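# Insert taper pins into both crank shaft collars

## Task

Push one taper pin all the way into the collar of every crank shaft. Each pin seats fully only when inserted from its one correct side of the hole, and it must stay seated without the robot holding it.

## Robot and tools

ROBOT. There are two Kinova Gen3 seven-joint arms, left_arm and right_arm, and each carries a Robotiq 2F-85 parallel gripper. In the shared scene frame the origin sits on the table top midway between the arms, +z is up, +x points out over the table, and left_arm is on the +y side. The names left and right do not refer to image sides. Base roots: left_arm at (+0.028, +0.270, 0) m with quat_wxyz (+1.000, 0, 0, -0.016); right_arm at (+0.046, -0.389, 0) m with quat_wxyz (+1.000, 0, 0, +0.002).

JOINT ORDER, per arm, used in every row and every per-joint list: waist (joint_1), shoulder (joint_2), upper arm roll (joint_3), elbow (joint_4), forearm roll (joint_5), wrist pitch (joint_6), wrist roll (joint_7). Stated ranges in rad: waist, upper arm roll, forearm roll and wrist roll -69.115 to 69.115; shoulder -2.250 to 2.250; elbow -2.580 to 2.580; wrist pitch -2.100 to 2.100. The true end may differ by up to 0.013 rad. Load limits: 47.5 N m for the first four joints, 29.9 N m for the last three; reaching one freezes that arm for 10 s and drops the rest of the call (TORQUE FAULT).

GRIPPER FRAME. Fingers extend along the gripper's +z and close along its y. end_effector_position is the spot between the pads when shut; closed fingertips reach about 19 mm past it, open ones about 6 mm. Closing moves the tips about 13 mm farther from the wrist, so leave that clearance over surfaces.

THE ROW. Every command row is one flat list of 18 numbers, each in [-1, 1], covering both arms even if one is idle: left_arm's 7 joint numbers, then its gripper position, then its gripper speed, then the same 9 for right_arm. Joint numbers are offsets, not poses: 1.0 equals 0.9985 rad for waist, shoulder, upper arm roll and elbow, and 0.8765 rad for forearm roll, wrist pitch and wrist roll. Gripper position is absolute: +1 fully open (85 mm), 0 about 41 mm, pads touch near -0.8, -1 closes until blocked (roughly 190 to 235 N per pad). Gripper speed: about 20 mm/s at -1, 85 at 0, 150 at +1. To keep a gripper unchanged, resend its previous two numbers; a 0 is a real command.

execute_actions(actions): a list of actions; each action is a table of up to 15 rows, one row per 1/30 s step; if fewer rows are given the last one repeats to fill 15 steps (0.5 s). Within an action, joint offsets count from the angles at that action's start (for a call's first action, the last reported Joint positions), not from the previous row. An action that would push any joint more than 0.013 rad beyond its range is refused for both arms; if the first action is refused or any action is malformed, nothing runs. An empty list just returns state and images.

move(target, speed, blocking): target is one 18-number row as above; its joint offsets count from the Joint positions in the most recent result that printed them. speed is the top rate in rad/s of the joint with the longest way to go, 0.01 to 2, default 0.5. Paths last 0.5 to 10 s, are synchronised so the gripper traces a curve, and ignore obstacles and the other arm. With blocking=false the result arrives after 0.5 s while motion continues; check it with wait(0), and send no new rows or moves until a result shows it ended (or call stop). The extra line reads move: ending (done, off_target, moving, held, fault), limits=held or limits=none, and each arm's joint farthest from target. Faster moves hit harder; aiming farther past a contact presses harder. To keep pressing as before, command offsets from Joint positions to Joint targets.

wait(seconds): 0 to 10; arms keep their last command; returns early if a running move ends. stop(): brakes a running move; fingers continue. zoom_image(camera, region): camera is cam_high, cam_low, cam_left_wrist or cam_right_wrist (all 896x504); region [x0, y0, x1, y1] pixels from the top-left, at most 504 by 504. read_manual(section): licence texts only. finished_scene(scene): integer scene number, ends it irreversibly and reports success.

MOTION LIMITS. Each step's target is kept near the measured angle (lead 0.304 rad for the first four joints, 0.266 for the wrist three), and targets that would put the gripper over 70 mm from its measured spot are scaled back. Big offsets therefore need several actions; a result may show the arm still short. "joint command not followed" means the clearance check changed some joint targets. "joint sent to its limit" means a joint was stopped at its end.

RESULTS. The state line gives each gripper's end_effector_position (m) and end_effector_quat_wxyz; it can be off, more at long reach. Joint positions, velocities, targets and torques are listed per arm in joint order. position_measured_pct is about 50 minus 50 times the finger position: 0 fully open; stopping under 90 before the target means something is held or blocking; about 90 means the pads met.

GRIPPING. Grip with position -1 and hold it; release with a position wider than the object; for a gentle grip open, then close just below the object's width. Fingers may re-close by themselves if the object slips.

AVOID. Do not knock or drop anything off the table, do not let the arms collide or press on each other, avoid slams and very hard pushes, and watch for MOTOR HOT (60 °C) before an OVER-TEMPERATURE FAULT at 75 °C makes the arm sag. Held parts may be tugged briefly, so grip firmly.

Each tool is called after ">>>" as name(argument=value, ...) on one line, values as JSON.

## Session

>>> execute_actions(actions=[])

Scene clock: 0.00 s.
left_arm: end_effector_position=(+0.2747, +0.5542, +0.3119) position_measured_pct=0.0 end_effector_quat_wxyz=(+0.061, +0.978, +0.198, -0.007) | right_arm: end_effector_position=(+0.4501, +0.2311, +0.2352) position_measured_pct=0.0 end_effector_quat_wxyz=(+0.424, -0.149, +0.864, -0.227)
Joint names: [waist, shoulder, upper arm roll, elbow, forearm roll, wrist pitch, wrist roll]
Joint positions: left_arm=[-0.587  0.272 -0.566  1.558  0.21   1.461  3.967] | right_arm=[-1.442  1.308  0.499  0.289  0.523  1.623  0.636]
Joint velocities: left_arm=[-0.     0.     0.001  0.    -0.     0.    -0.   ] | right_arm=[ 0.     0.     0.    -0.002 -0.    -0.    -0.   ]
Joint torques (N m, as the joint torque sensors report them, + toward a larger angle): no reading
Motor temperatures (°C, as the motors report them): left_arm=[26 26 28 31 33 34 38] | right_arm=[31 29 29 31 34 40 36]
Joint targets: left_arm=[-0.587 0.272 -0.566 1.558 0.210 1.461 3.967] | right_arm=[-1.442 1.308 0.499 0.289 0.523 1.623 0.636]

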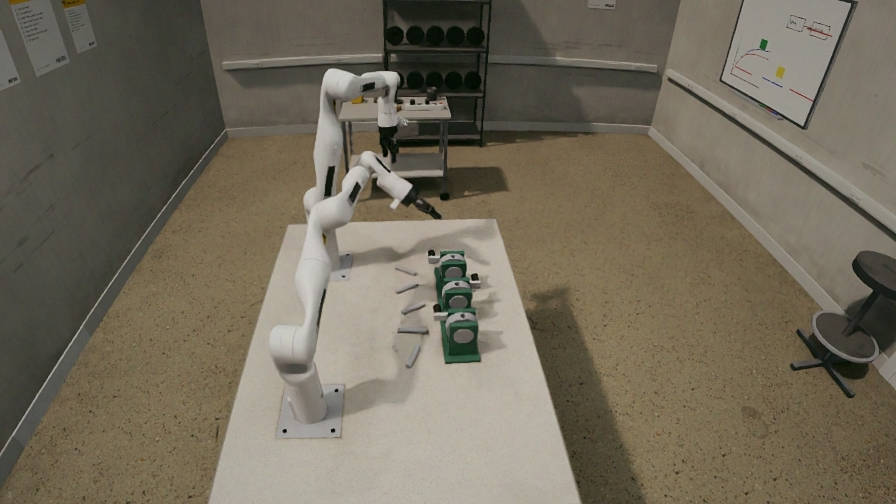

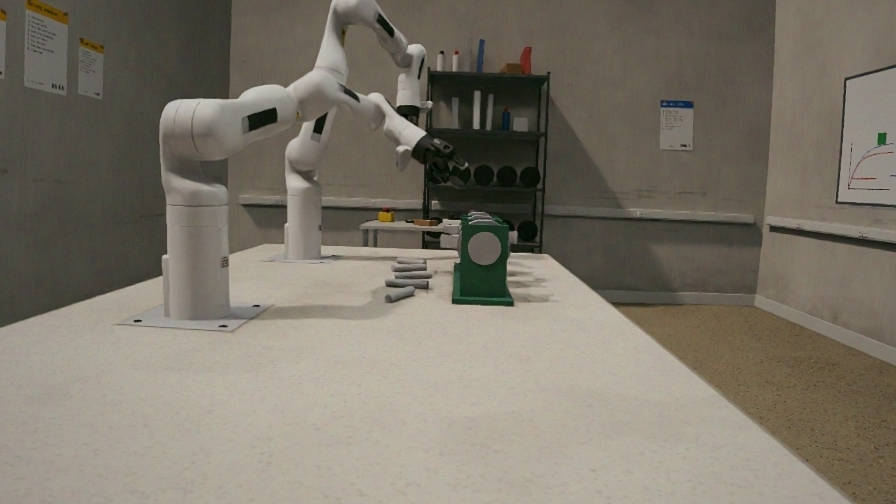

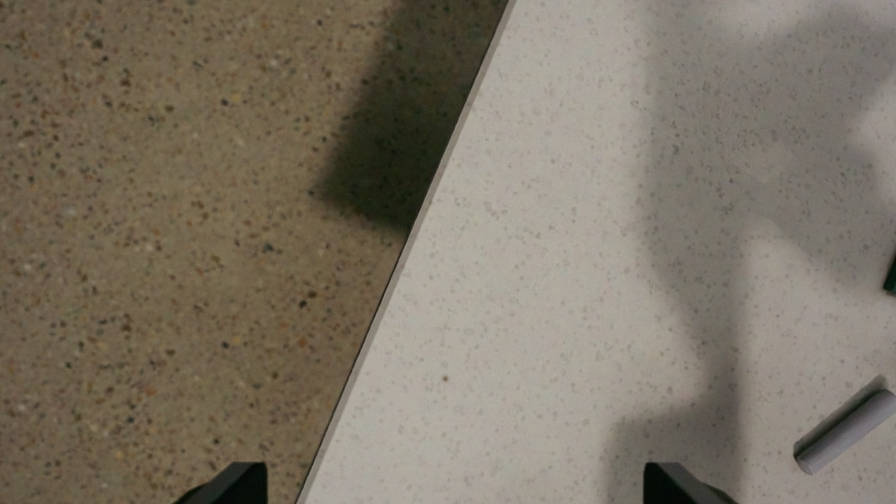

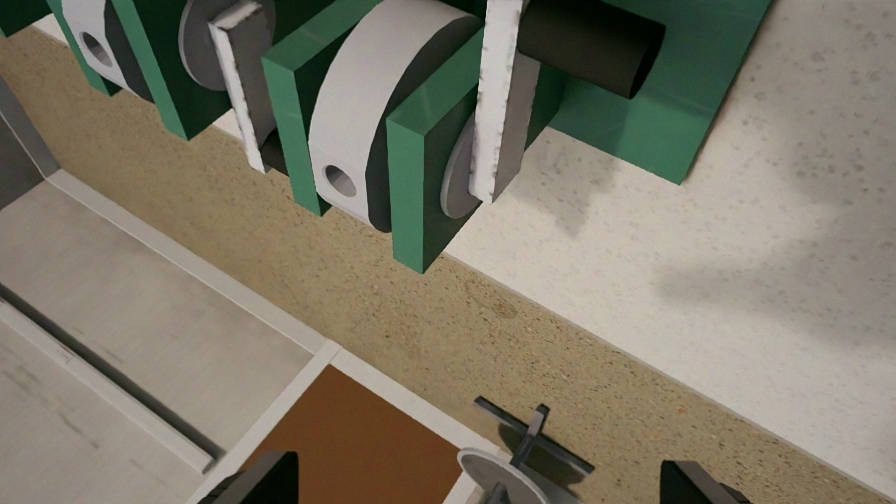

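>>> move(target=[0.137,0,0.567,0,-0.24,-0.172,-0.65,0,0.5,0.669,-0.629,-0.5,0.603,-0.597,-0.062,0.178,0,0.5], speed=0.9)

Scene clock: 2.10 s.
left_arm: end_effector_position=(+0.4194, +0.4165, +0.2982) position_measured_pct=49.6 end_effector_quat_wxyz=(-0.001, +0.901, -0.434, +0.000) | right_arm: end_effector_position=(+0.4759, +0.0003, +0.3004) position_measured_pct=49.6 end_effector_quat_wxyz=(+0.000, +0.001, +1.000, +0.001)
Joint names: [waist, shoulder, upper arm roll, elbow, forearm roll, wrist pitch, wrist roll]
Joint positions: left_arm=[-0.45   0.272  0.001  1.558 -0.001  1.31   3.397] | right_arm=[-0.774  0.68   0.     0.891 -0.001  1.568  0.792]
Joint velocities: left_arm=[ 0.    -0.001  0.    -0.    -0.    -0.001  0.   ] | right_arm=[ 0.002 -0.001 -0.001  0.003  0.     0.002 -0.   ]
Joint torques (N m, as the joint torque sensors report them, + toward a larger angle): left_arm=[  0.07 -14.97  -0.22  -9.22   0.03  -0.11  -0.26] | right_arm=[  0.39 -22.11   0.64  -8.52   0.04   0.37  -0.07]
Motor temperatures (°C, as the motors report them): left_arm=[26 26 28 31 33 34 38] | right_arm=[31 29 29 31 34 40 36]
Joint targets: left_arm=[-0.450 0.272 0.001 1.558 -0.001 1.310 3.397] | right_arm=[-0.774 0.680 0.000 0.891 -0.001 1.568 0.792]
move: done; limits=none; left_arm: farthest joint: the waist, 0.000 radians from its target (0.137 radians at the start); right_arm: farthest joint: the waist, 0.000 radians from its target (0.668 radians at the start)

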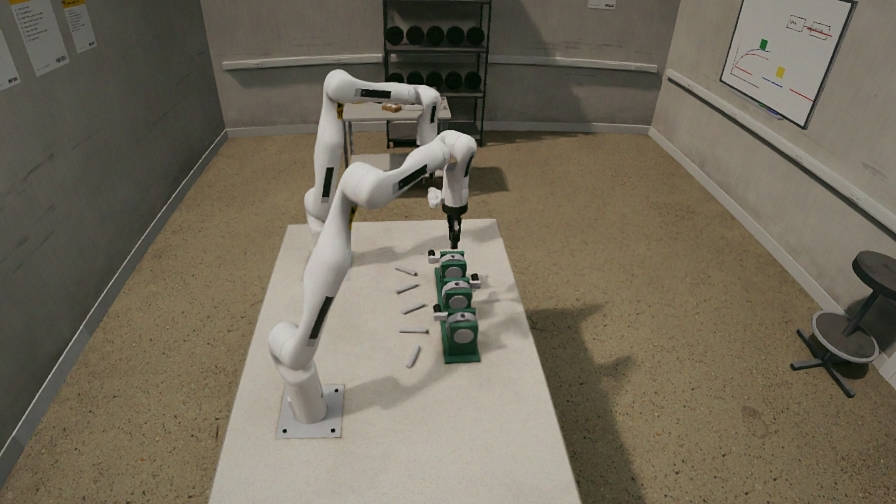

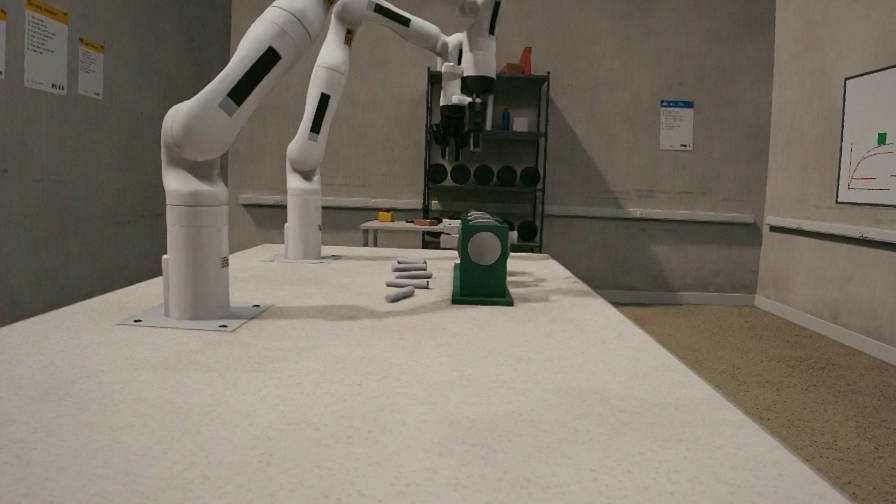

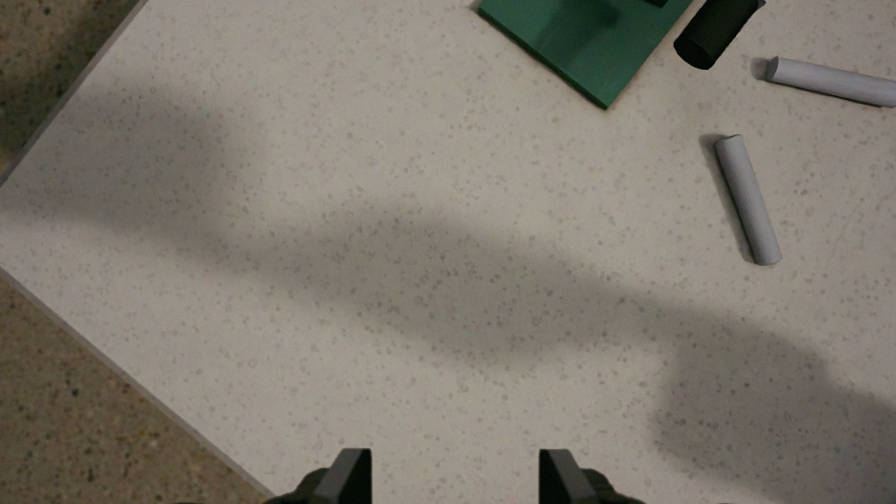

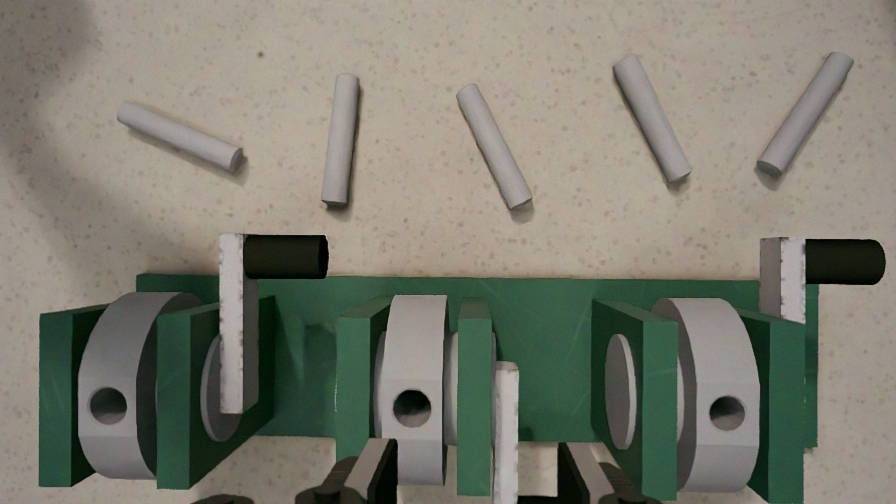

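>>> zoom_image(camera="cam_right_wrist", region=[60,350,460,460])

>>> zoom_image(camera="cam_right_wrist", region=[370,350,770,460])

>>> zoom_image(camera="cam_right_wrist", region=[100,40,560,230])

>>> zoom_image(camera="cam_right_wrist", region=[560,30,880,210])

Region (60, 350, 460, 460) of cam_right_wrist's 896x504 image, scaled by 1.260; it fills the top 139 rows of this view, and the rest is white.

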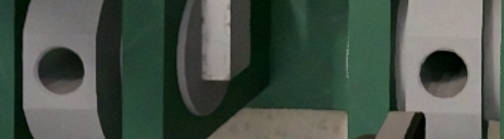

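Region (370, 350, 770, 460) of cam_right_wrist's 896x504 image, scaled by 1.260; it fills the top 139 rows of this view, and the rest is white.

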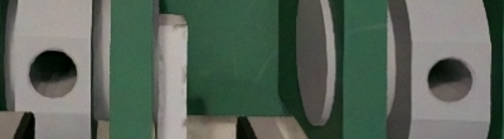

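Region (100, 40, 560, 230) of cam_right_wrist's 896x504 image, scaled by 1.096; it fills the top 208 rows of this view, and the rest is white.

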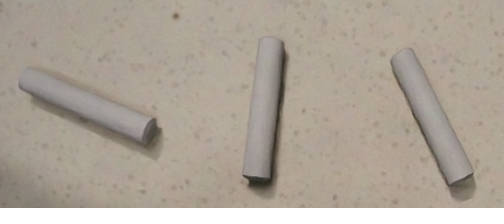

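Region (560, 30, 880, 210) of cam_right_wrist's 896x504 image, scaled by 1.575; it fills the top 284 rows of this view, and the rest is white.

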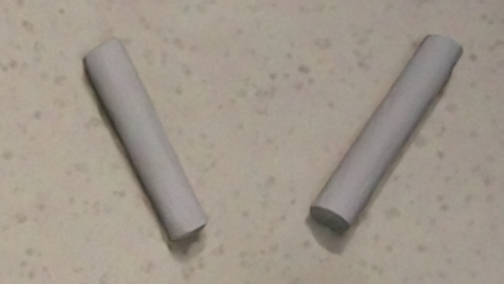

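>>> move(target=[0.551,0.134,0,0.318,0,-0.513,-0.140,0,0.5,0.066,-0.138,0,0.743,0,-0.687,1,0,0.5], speed=1.0)

>>> move(target=[0,0,0,0,0,0,0,0,0.5,0,0,0,0,0,0,0.869,0,0.5], speed=1.0)

Scene clock: 24.83 s.
left_arm: end_effector_position=(+0.4253, +0.1920, +0.1551) position_measured_pct=49.6 end_effector_quat_wxyz=(-0.000, +0.707, -0.707, -0.000) | right_arm: end_effector_position=(+0.4219, -0.0967, +0.1550) position_measured_pct=49.6 end_effector_quat_wxyz=(-0.000, -0.394, +0.919, +0.000)
Joint names: [waist, shoulder, upper arm roll, elbow, forearm roll, wrist pitch, wrist roll]
Joint positions: left_arm=[ 0.1    0.406  0.001  1.875 -0.001  0.86   3.274] | right_arm=[-0.708  0.543  0.     1.633 -0.001  0.966  1.669]
Joint velocities: left_arm=[ 0.002  0.001 -0.003 -0.     0.     0.    -0.   ] | right_arm=[ 0.    -0.003  0.001 -0.     0.     0.    -0.   ]
Joint torques (N m, as the joint torque sensors report them, + toward a larger angle): left_arm=[ -0.11 -15.67  -0.22  -7.48  -0.16  -0.28  -0.16] | right_arm=[ -0.1  -18.76   0.24  -7.11   0.2    0.11   0.08]
Motor temperatures (°C, as the motors report them): left_arm=[26 27 28 31 33 34 38] | right_arm=[31 29 29 31 34 40 36]
Joint targets: left_arm=[0.100 0.406 0.001 1.875 -0.001 0.860 3.274] | right_arm=[-0.708 0.542 0.000 1.633 -0.001 0.966 1.669]
move: done; limits=none; left_arm: farthest joint: the waist, 0.000 radians from its target (0.550 radians at the start); right_arm: farthest joint: the waist, 0.000 radians from its target (0.066 radians at the start)

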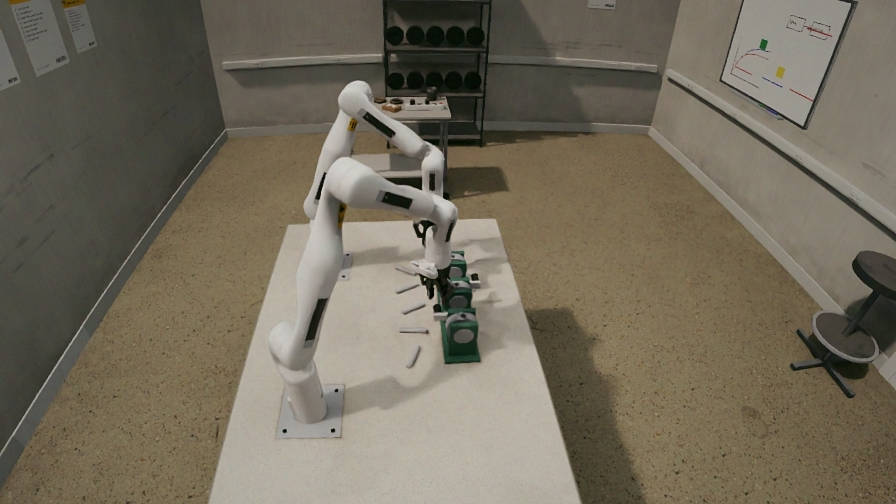

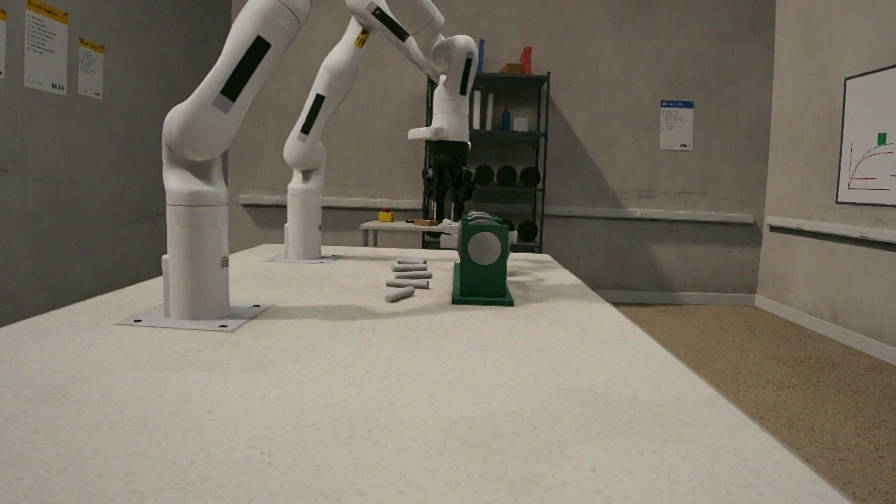

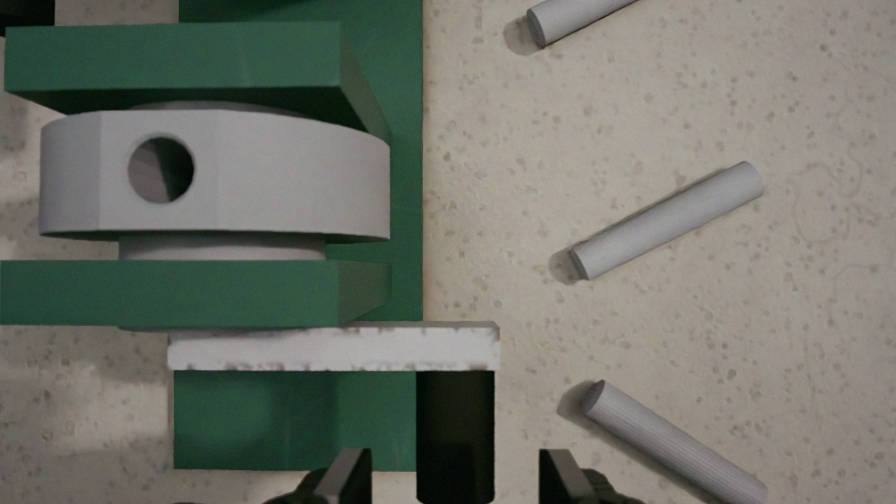

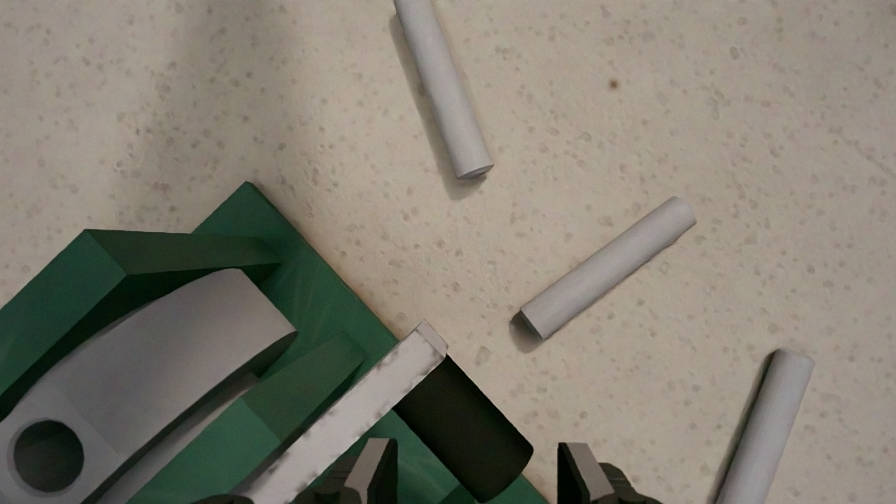

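Scene clock: 26.07 s.
left_arm: end_effector_position=(+0.4253, +0.1920, +0.1551) position_measured_pct=49.6 end_effector_quat_wxyz=(-0.000, +0.707, -0.707, -0.000) | right_arm: end_effector_position=(+0.4219, -0.0967, +0.1550) position_measured_pct=49.6 end_effector_quat_wxyz=(+0.000, +0.707, -0.707, -0.000)
Joint names: [waist, shoulder, upper arm roll, elbow, forearm roll, wrist pitch, wrist roll]
Joint positions: left_arm=[ 0.1    0.406  0.001  1.875 -0.001  0.86   3.274] | right_arm=[-0.708  0.543  0.     1.633 -0.001  0.966  2.431]
Joint velocities: left_arm=[-0.001 -0.    -0.001  0.    -0.    -0.001 -0.   ] | right_arm=[ 0.    -0.001  0.    -0.    -0.     0.001 -0.   ]
Joint torques (N m, as the joint torque sensors report them, + toward a larger angle): left_arm=[ -0.45 -15.09   0.06  -6.71  -0.07  -0.06  -0.02] | right_arm=[ -0.37 -18.11   0.59  -7.25   0.2    0.31   0.01]
Motor temperatures (°C, as the motors report them): left_arm=[26 27 28 31 33 34 38] | right_arm=[31 29 29 31 34 40 36]
Joint targets: left_arm=[0.100 0.406 0.001 1.875 -0.001 0.860 3.274] | right_arm=[-0.708 0.543 0.000 1.633 -0.001 0.966 2.431]
move: done; limits=none; left_arm: farthest joint: the waist, 0.000 radians from its target (0.000 radians at the start); right_arm: farthest joint: the waist, 0.000 radians from its target (0.000 radians at the start)

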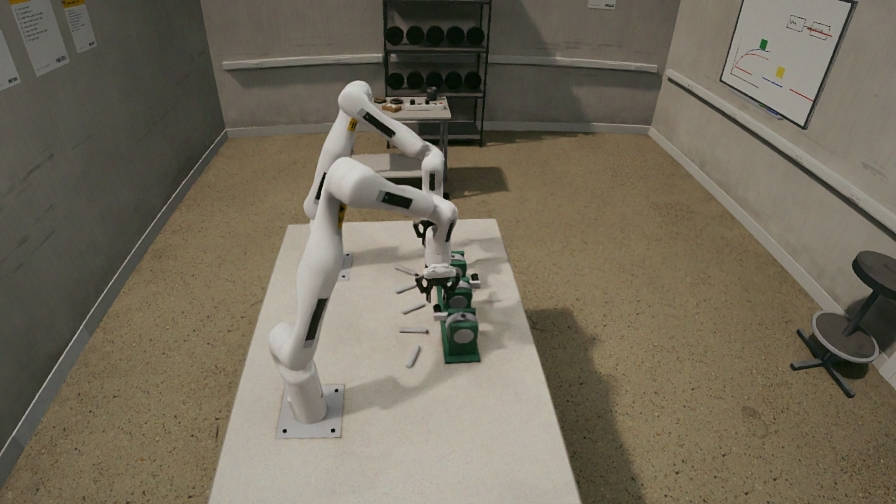

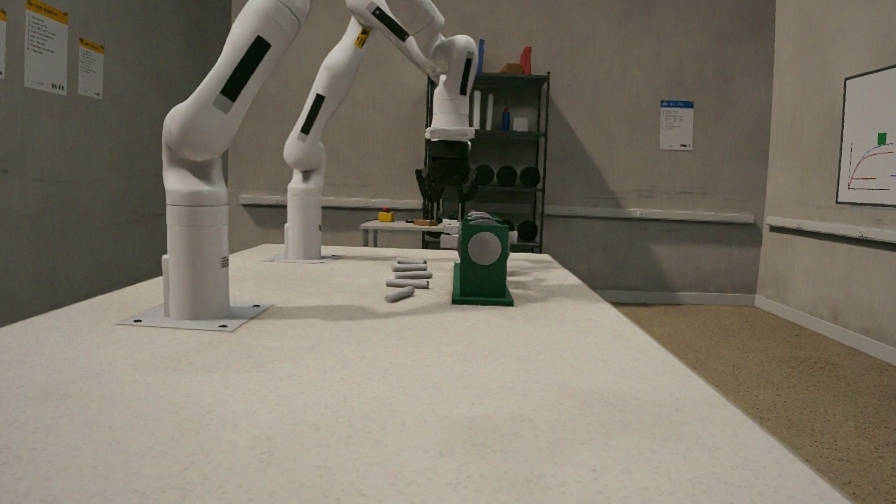

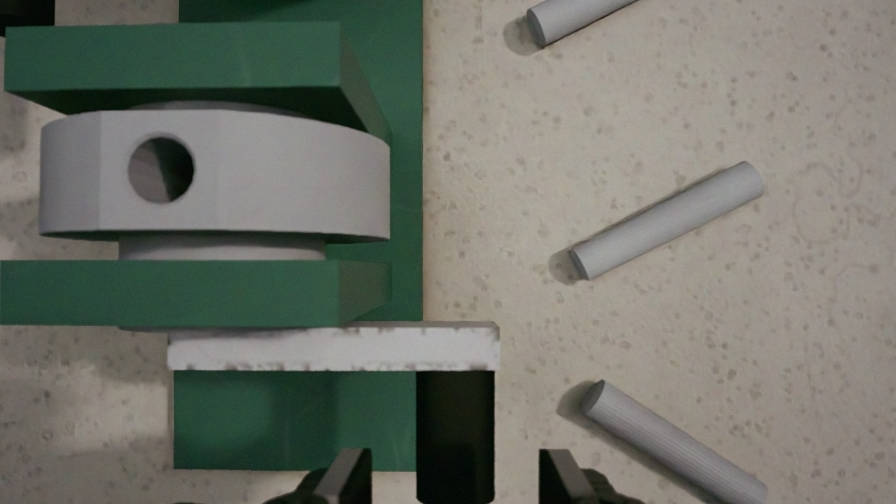

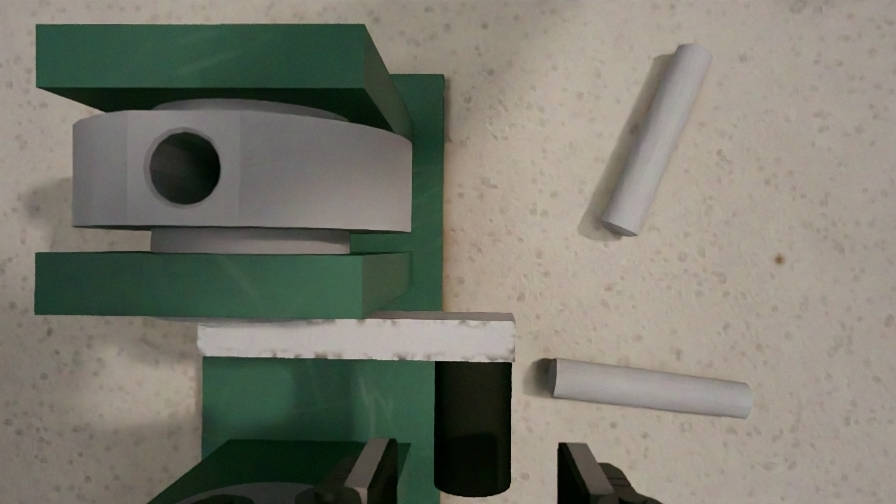

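>>> move(target=[0,0.089,0,0.0635,0,-0.173,0,0,0.5,0,0.074,0,0.060,0,-0.153,0,0,0.5], speed=0.3)

>>> move(target=[0,0,0,0,0,0,0,-0.38,0.5,0,0,0,0,0,0,0,-0.38,0.5])

>>> move(target=[-0.003,-0.0454,0,-0.071,0,0.1327,-0.0035,-0.38,0.5,0.0131,-0.0374,0,-0.0662,0,0.118,0.0145,-0.38,0.5], speed=0.2)

Scene clock: 27.80 s.
left_arm: end_effector_position=(+0.4249, +0.1920, +0.1052) position_measured_pct=49.6 end_effector_quat_wxyz=(+0.000, +0.707, -0.707, -0.000) | right_arm: end_effector_position=(+0.4219, -0.0968, +0.1052) position_measured_pct=49.6 end_effector_quat_wxyz=(-0.000, +0.707, -0.707, -0.000)
Joint names: [waist, shoulder, upper arm roll, elbow, forearm roll, wrist pitch, wrist roll]
Joint positions: left_arm=[ 0.1    0.494  0.001  1.939 -0.001  0.709  3.274] | right_arm=[-0.708  0.616  0.     1.693 -0.001  0.832  2.431]
Joint velocities: left_arm=[ 0.     0.004  0.     0.     0.    -0.001 -0.   ] | right_arm=[ 0.     0.002  0.     0.001 -0.     0.001 -0.   ]
Joint torques (N m, as the joint torque sensors report them, + toward a larger angle): left_arm=[  0.08 -15.66   0.06  -5.59   0.1   -0.03  -0.07] | right_arm=[ -0.23 -18.74   0.55  -6.16   0.05   0.34  -0.08]
Motor temperatures (°C, as the motors report them): left_arm=[26 27 28 31 33 34 38] | right_arm=[31 29 29 31 34 40 36]
Joint targets: left_arm=[0.100 0.495 0.001 1.939 -0.001 0.709 3.274] | right_arm=[-0.708 0.616 0.000 1.693 -0.001 0.832 2.431]
move: done; limits=none; left_arm: farthest joint: the shoulder, 0.001 radians from its target (0.089 radians at the start); right_arm: farthest joint: the shoulder, 0.001 radians from its target (0.074 radians at the start)

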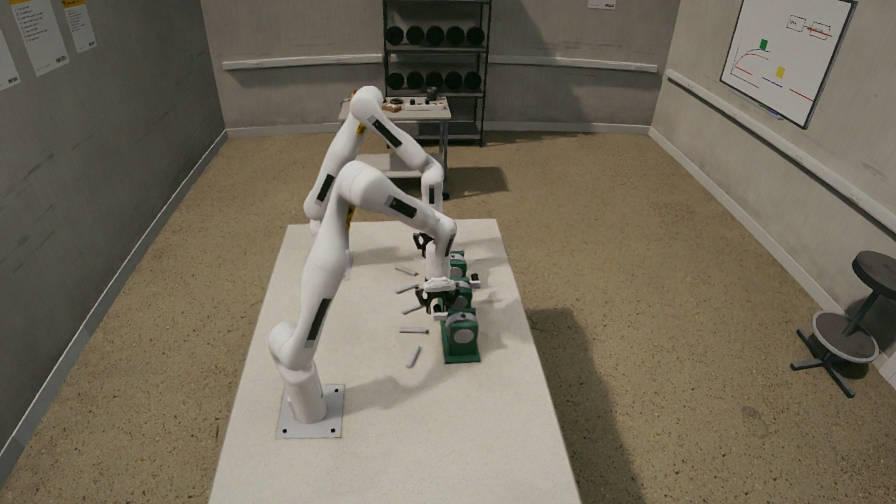

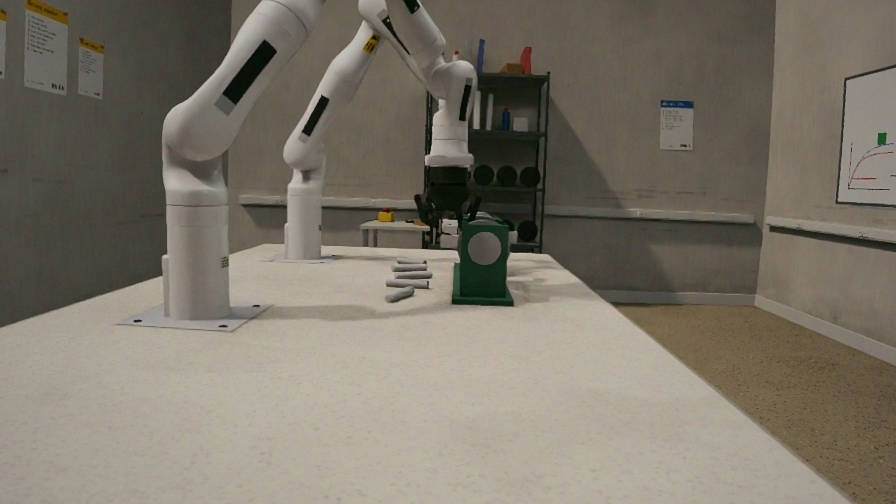

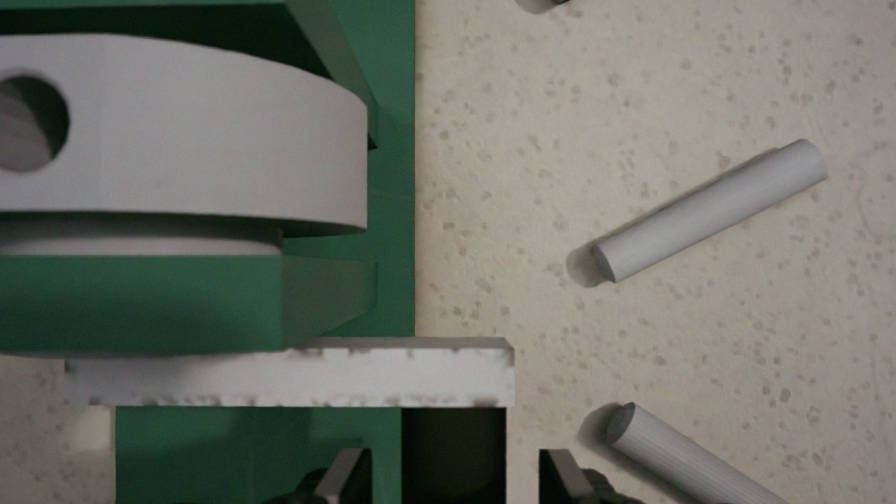

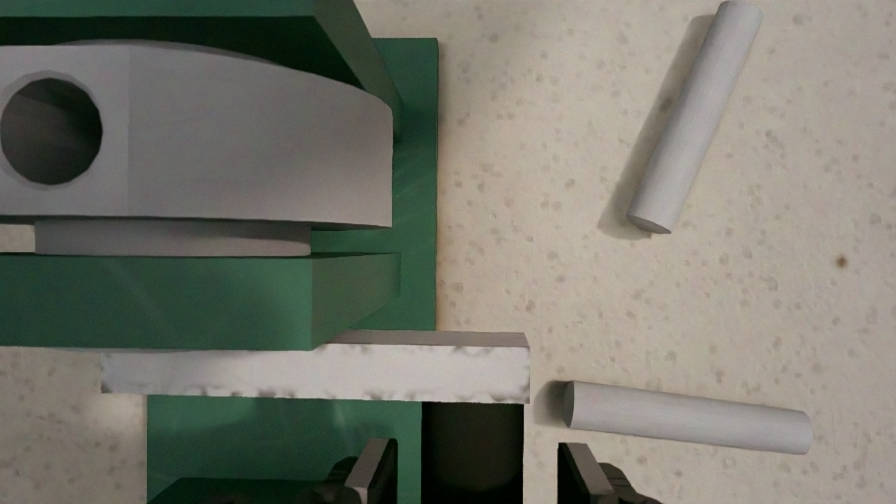

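Scene clock: 28.30 s.
left_arm: end_effector_position=(+0.4251, +0.1920, +0.1053) position_measured_pct=67.5 end_effector_quat_wxyz=(-0.000, +0.707, -0.707, +0.000) | right_arm: end_effector_position=(+0.4231, -0.0968, +0.1056) position_measured_pct=67.5 end_effector_quat_wxyz=(-0.001, +0.707, -0.707, +0.000)
Joint names: [waist, shoulder, upper arm roll, elbow, forearm roll, wrist pitch, wrist roll]
Joint positions: left_arm=[ 0.1    0.494  0.001  1.939 -0.001  0.709  3.274] | right_arm=[-0.708  0.616  0.001  1.692  0.     0.831  2.431]
Joint velocities: left_arm=[ 0.     0.    -0.    -0.    -0.     0.001 -0.   ] | right_arm=[ 0.     0.001 -0.001 -0.    -0.     0.001  0.   ]
Joint torques (N m, as the joint torque sensors report them, + toward a larger angle): left_arm=[ -0.06 -16.15   0.01  -6.11   0.02  -0.15  -0.01] | right_arm=[ -0.46 -18.75   0.31  -5.48  -0.07   0.7   -0.08]
Motor temperatures (°C, as the motors report them): left_arm=[26 27 28 31 33 34 38] | right_arm=[31 29 29 31 34 40 36]
Joint targets: left_arm=[0.100 0.494 0.001 1.939 -0.001 0.709 3.274] | right_arm=[-0.708 0.616 0.000 1.693 -0.001 0.832 2.431]
move: done; limits=none; left_arm: farthest joint: the waist, 0.000 radians from its target (0.000 radians at the start); right_arm: farthest joint: the upper arm roll, 0.001 radians from its target (0.000 radians at the start)

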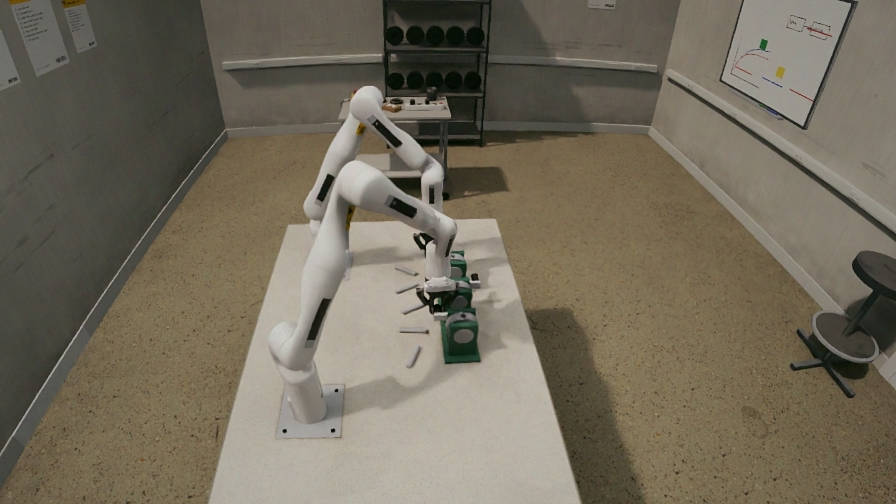

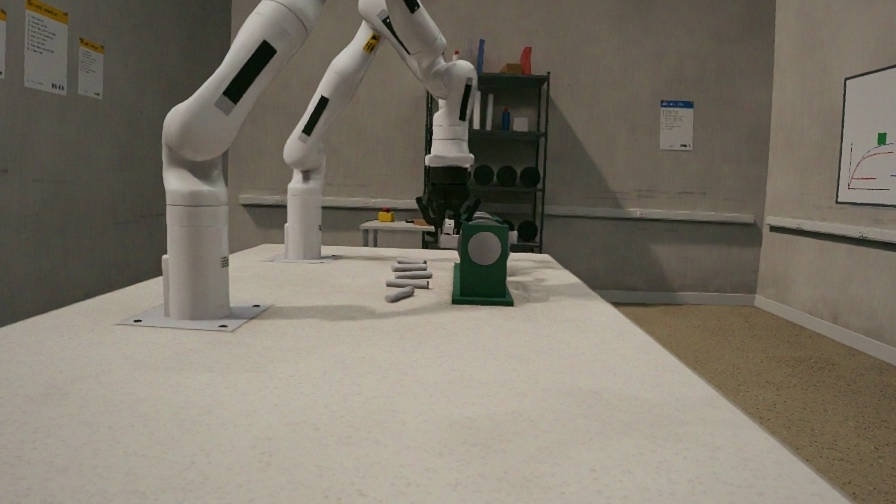

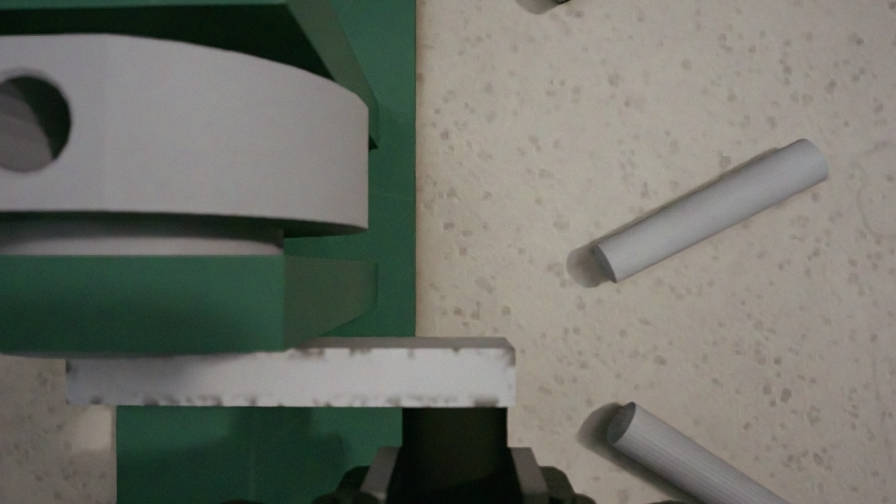

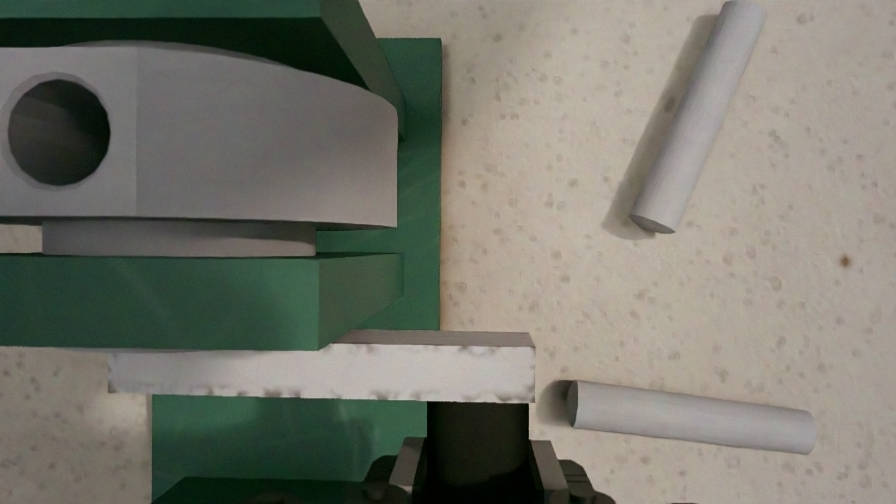

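Scene clock: 29.20 s.
left_arm: end_effector_position=(+0.4328, +0.1920, +0.1380) position_measured_pct=67.5 end_effector_quat_wxyz=(+0.002, +0.707, -0.708, -0.002) | right_arm: end_effector_position=(+0.4320, -0.0967, +0.1380) position_measured_pct=67.5 end_effector_quat_wxyz=(+0.000, +0.707, -0.707, -0.000)
Joint names: [waist, shoulder, upper arm roll, elbow, forearm roll, wrist pitch, wrist roll]
Joint positions: left_arm=[ 0.097  0.451  0.001  1.87  -0.001  0.826  3.271] | right_arm=[-0.695  0.581  0.     1.627 -0.     0.933  2.443]
Joint velocities: left_arm=[ 0.    -0.002 -0.001 -0.001  0.    -0.002 -0.   ] | right_arm=[ 0.001  0.     0.001  0.002 -0.     0.    -0.   ]
Joint torques (N m, as the joint torque sensors report them, + toward a larger angle): left_arm=[ -0.4  -17.32  -0.1   -8.67   0.01  -0.76  -0.22] | right_arm=[  0.01 -21.02   0.84  -7.29   0.26   0.64  -0.28]
Motor temperatures (°C, as the motors report them): left_arm=[26 27 28 31 33 34 38] | right_arm=[31 29 29 31 34 40 36]
Joint targets: left_arm=[0.097 0.449 0.001 1.868 -0.001 0.825 3.271] | right_arm=[-0.695 0.579 0.001 1.626 0.000 0.934 2.443]
move: done; limits=none; left_arm: farthest joint: the shoulder, 0.002 radians from its target (0.045 radians at the start); right_arm: farthest joint: the shoulder, 0.003 radians from its target (0.037 radians at the start)

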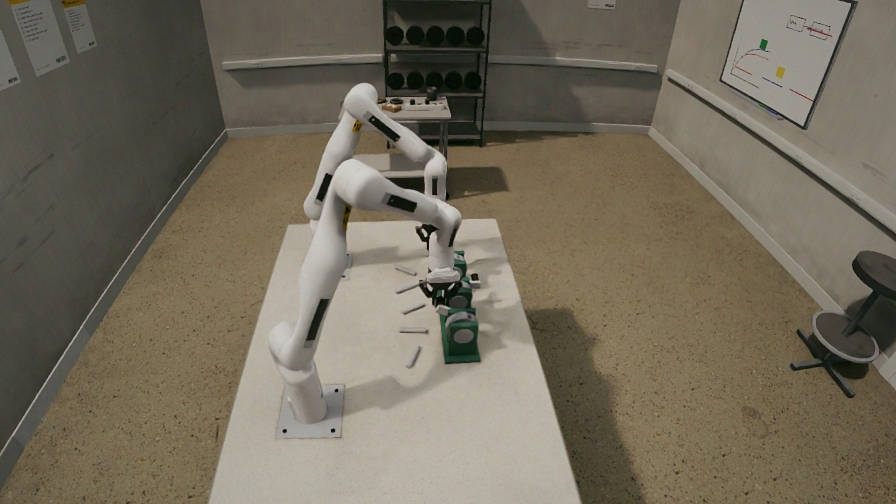

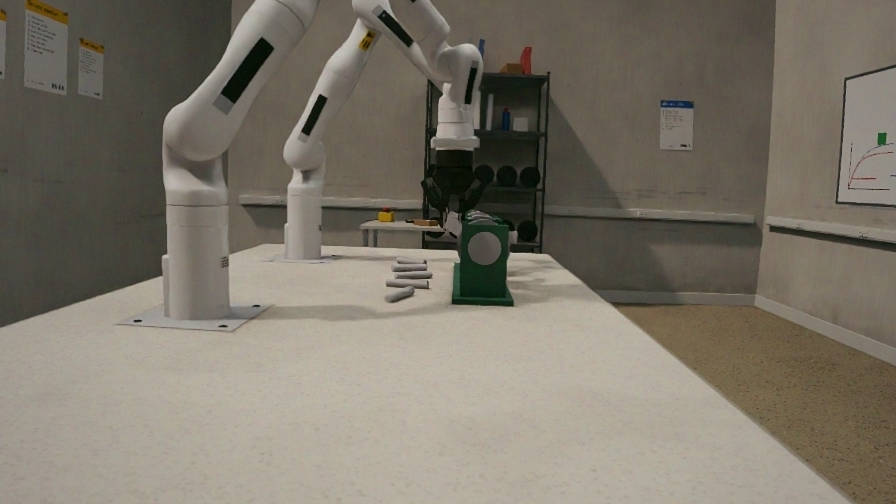

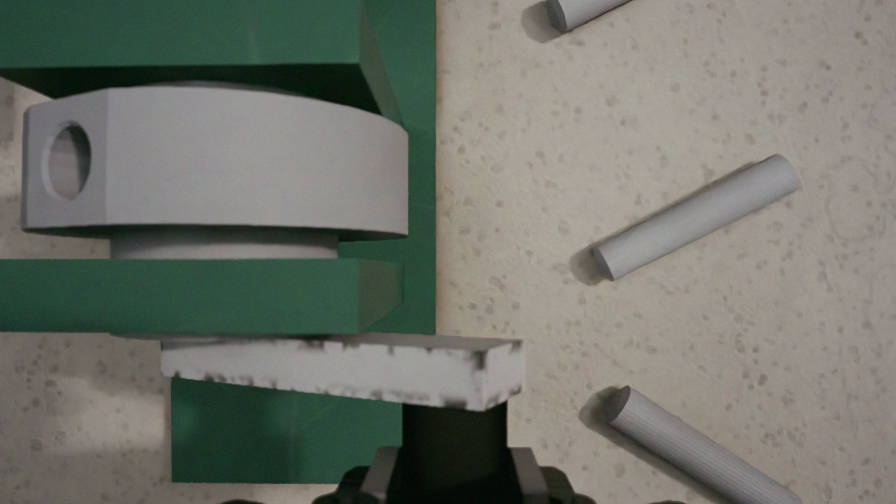

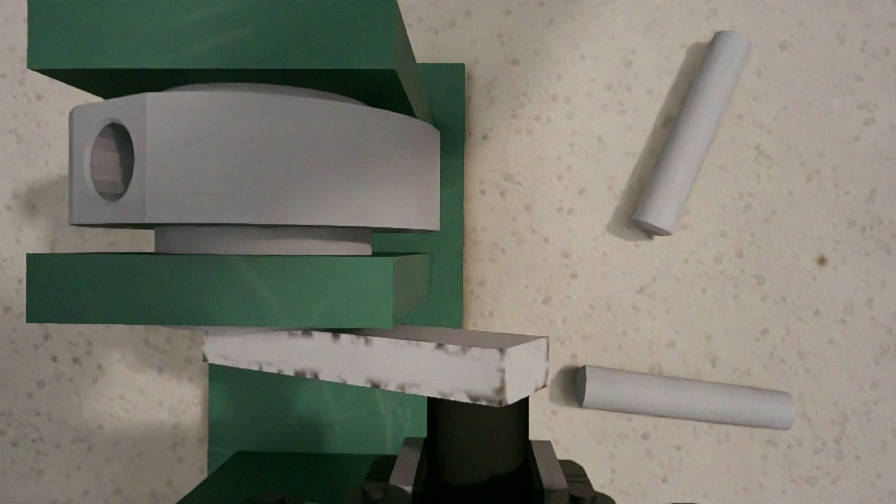

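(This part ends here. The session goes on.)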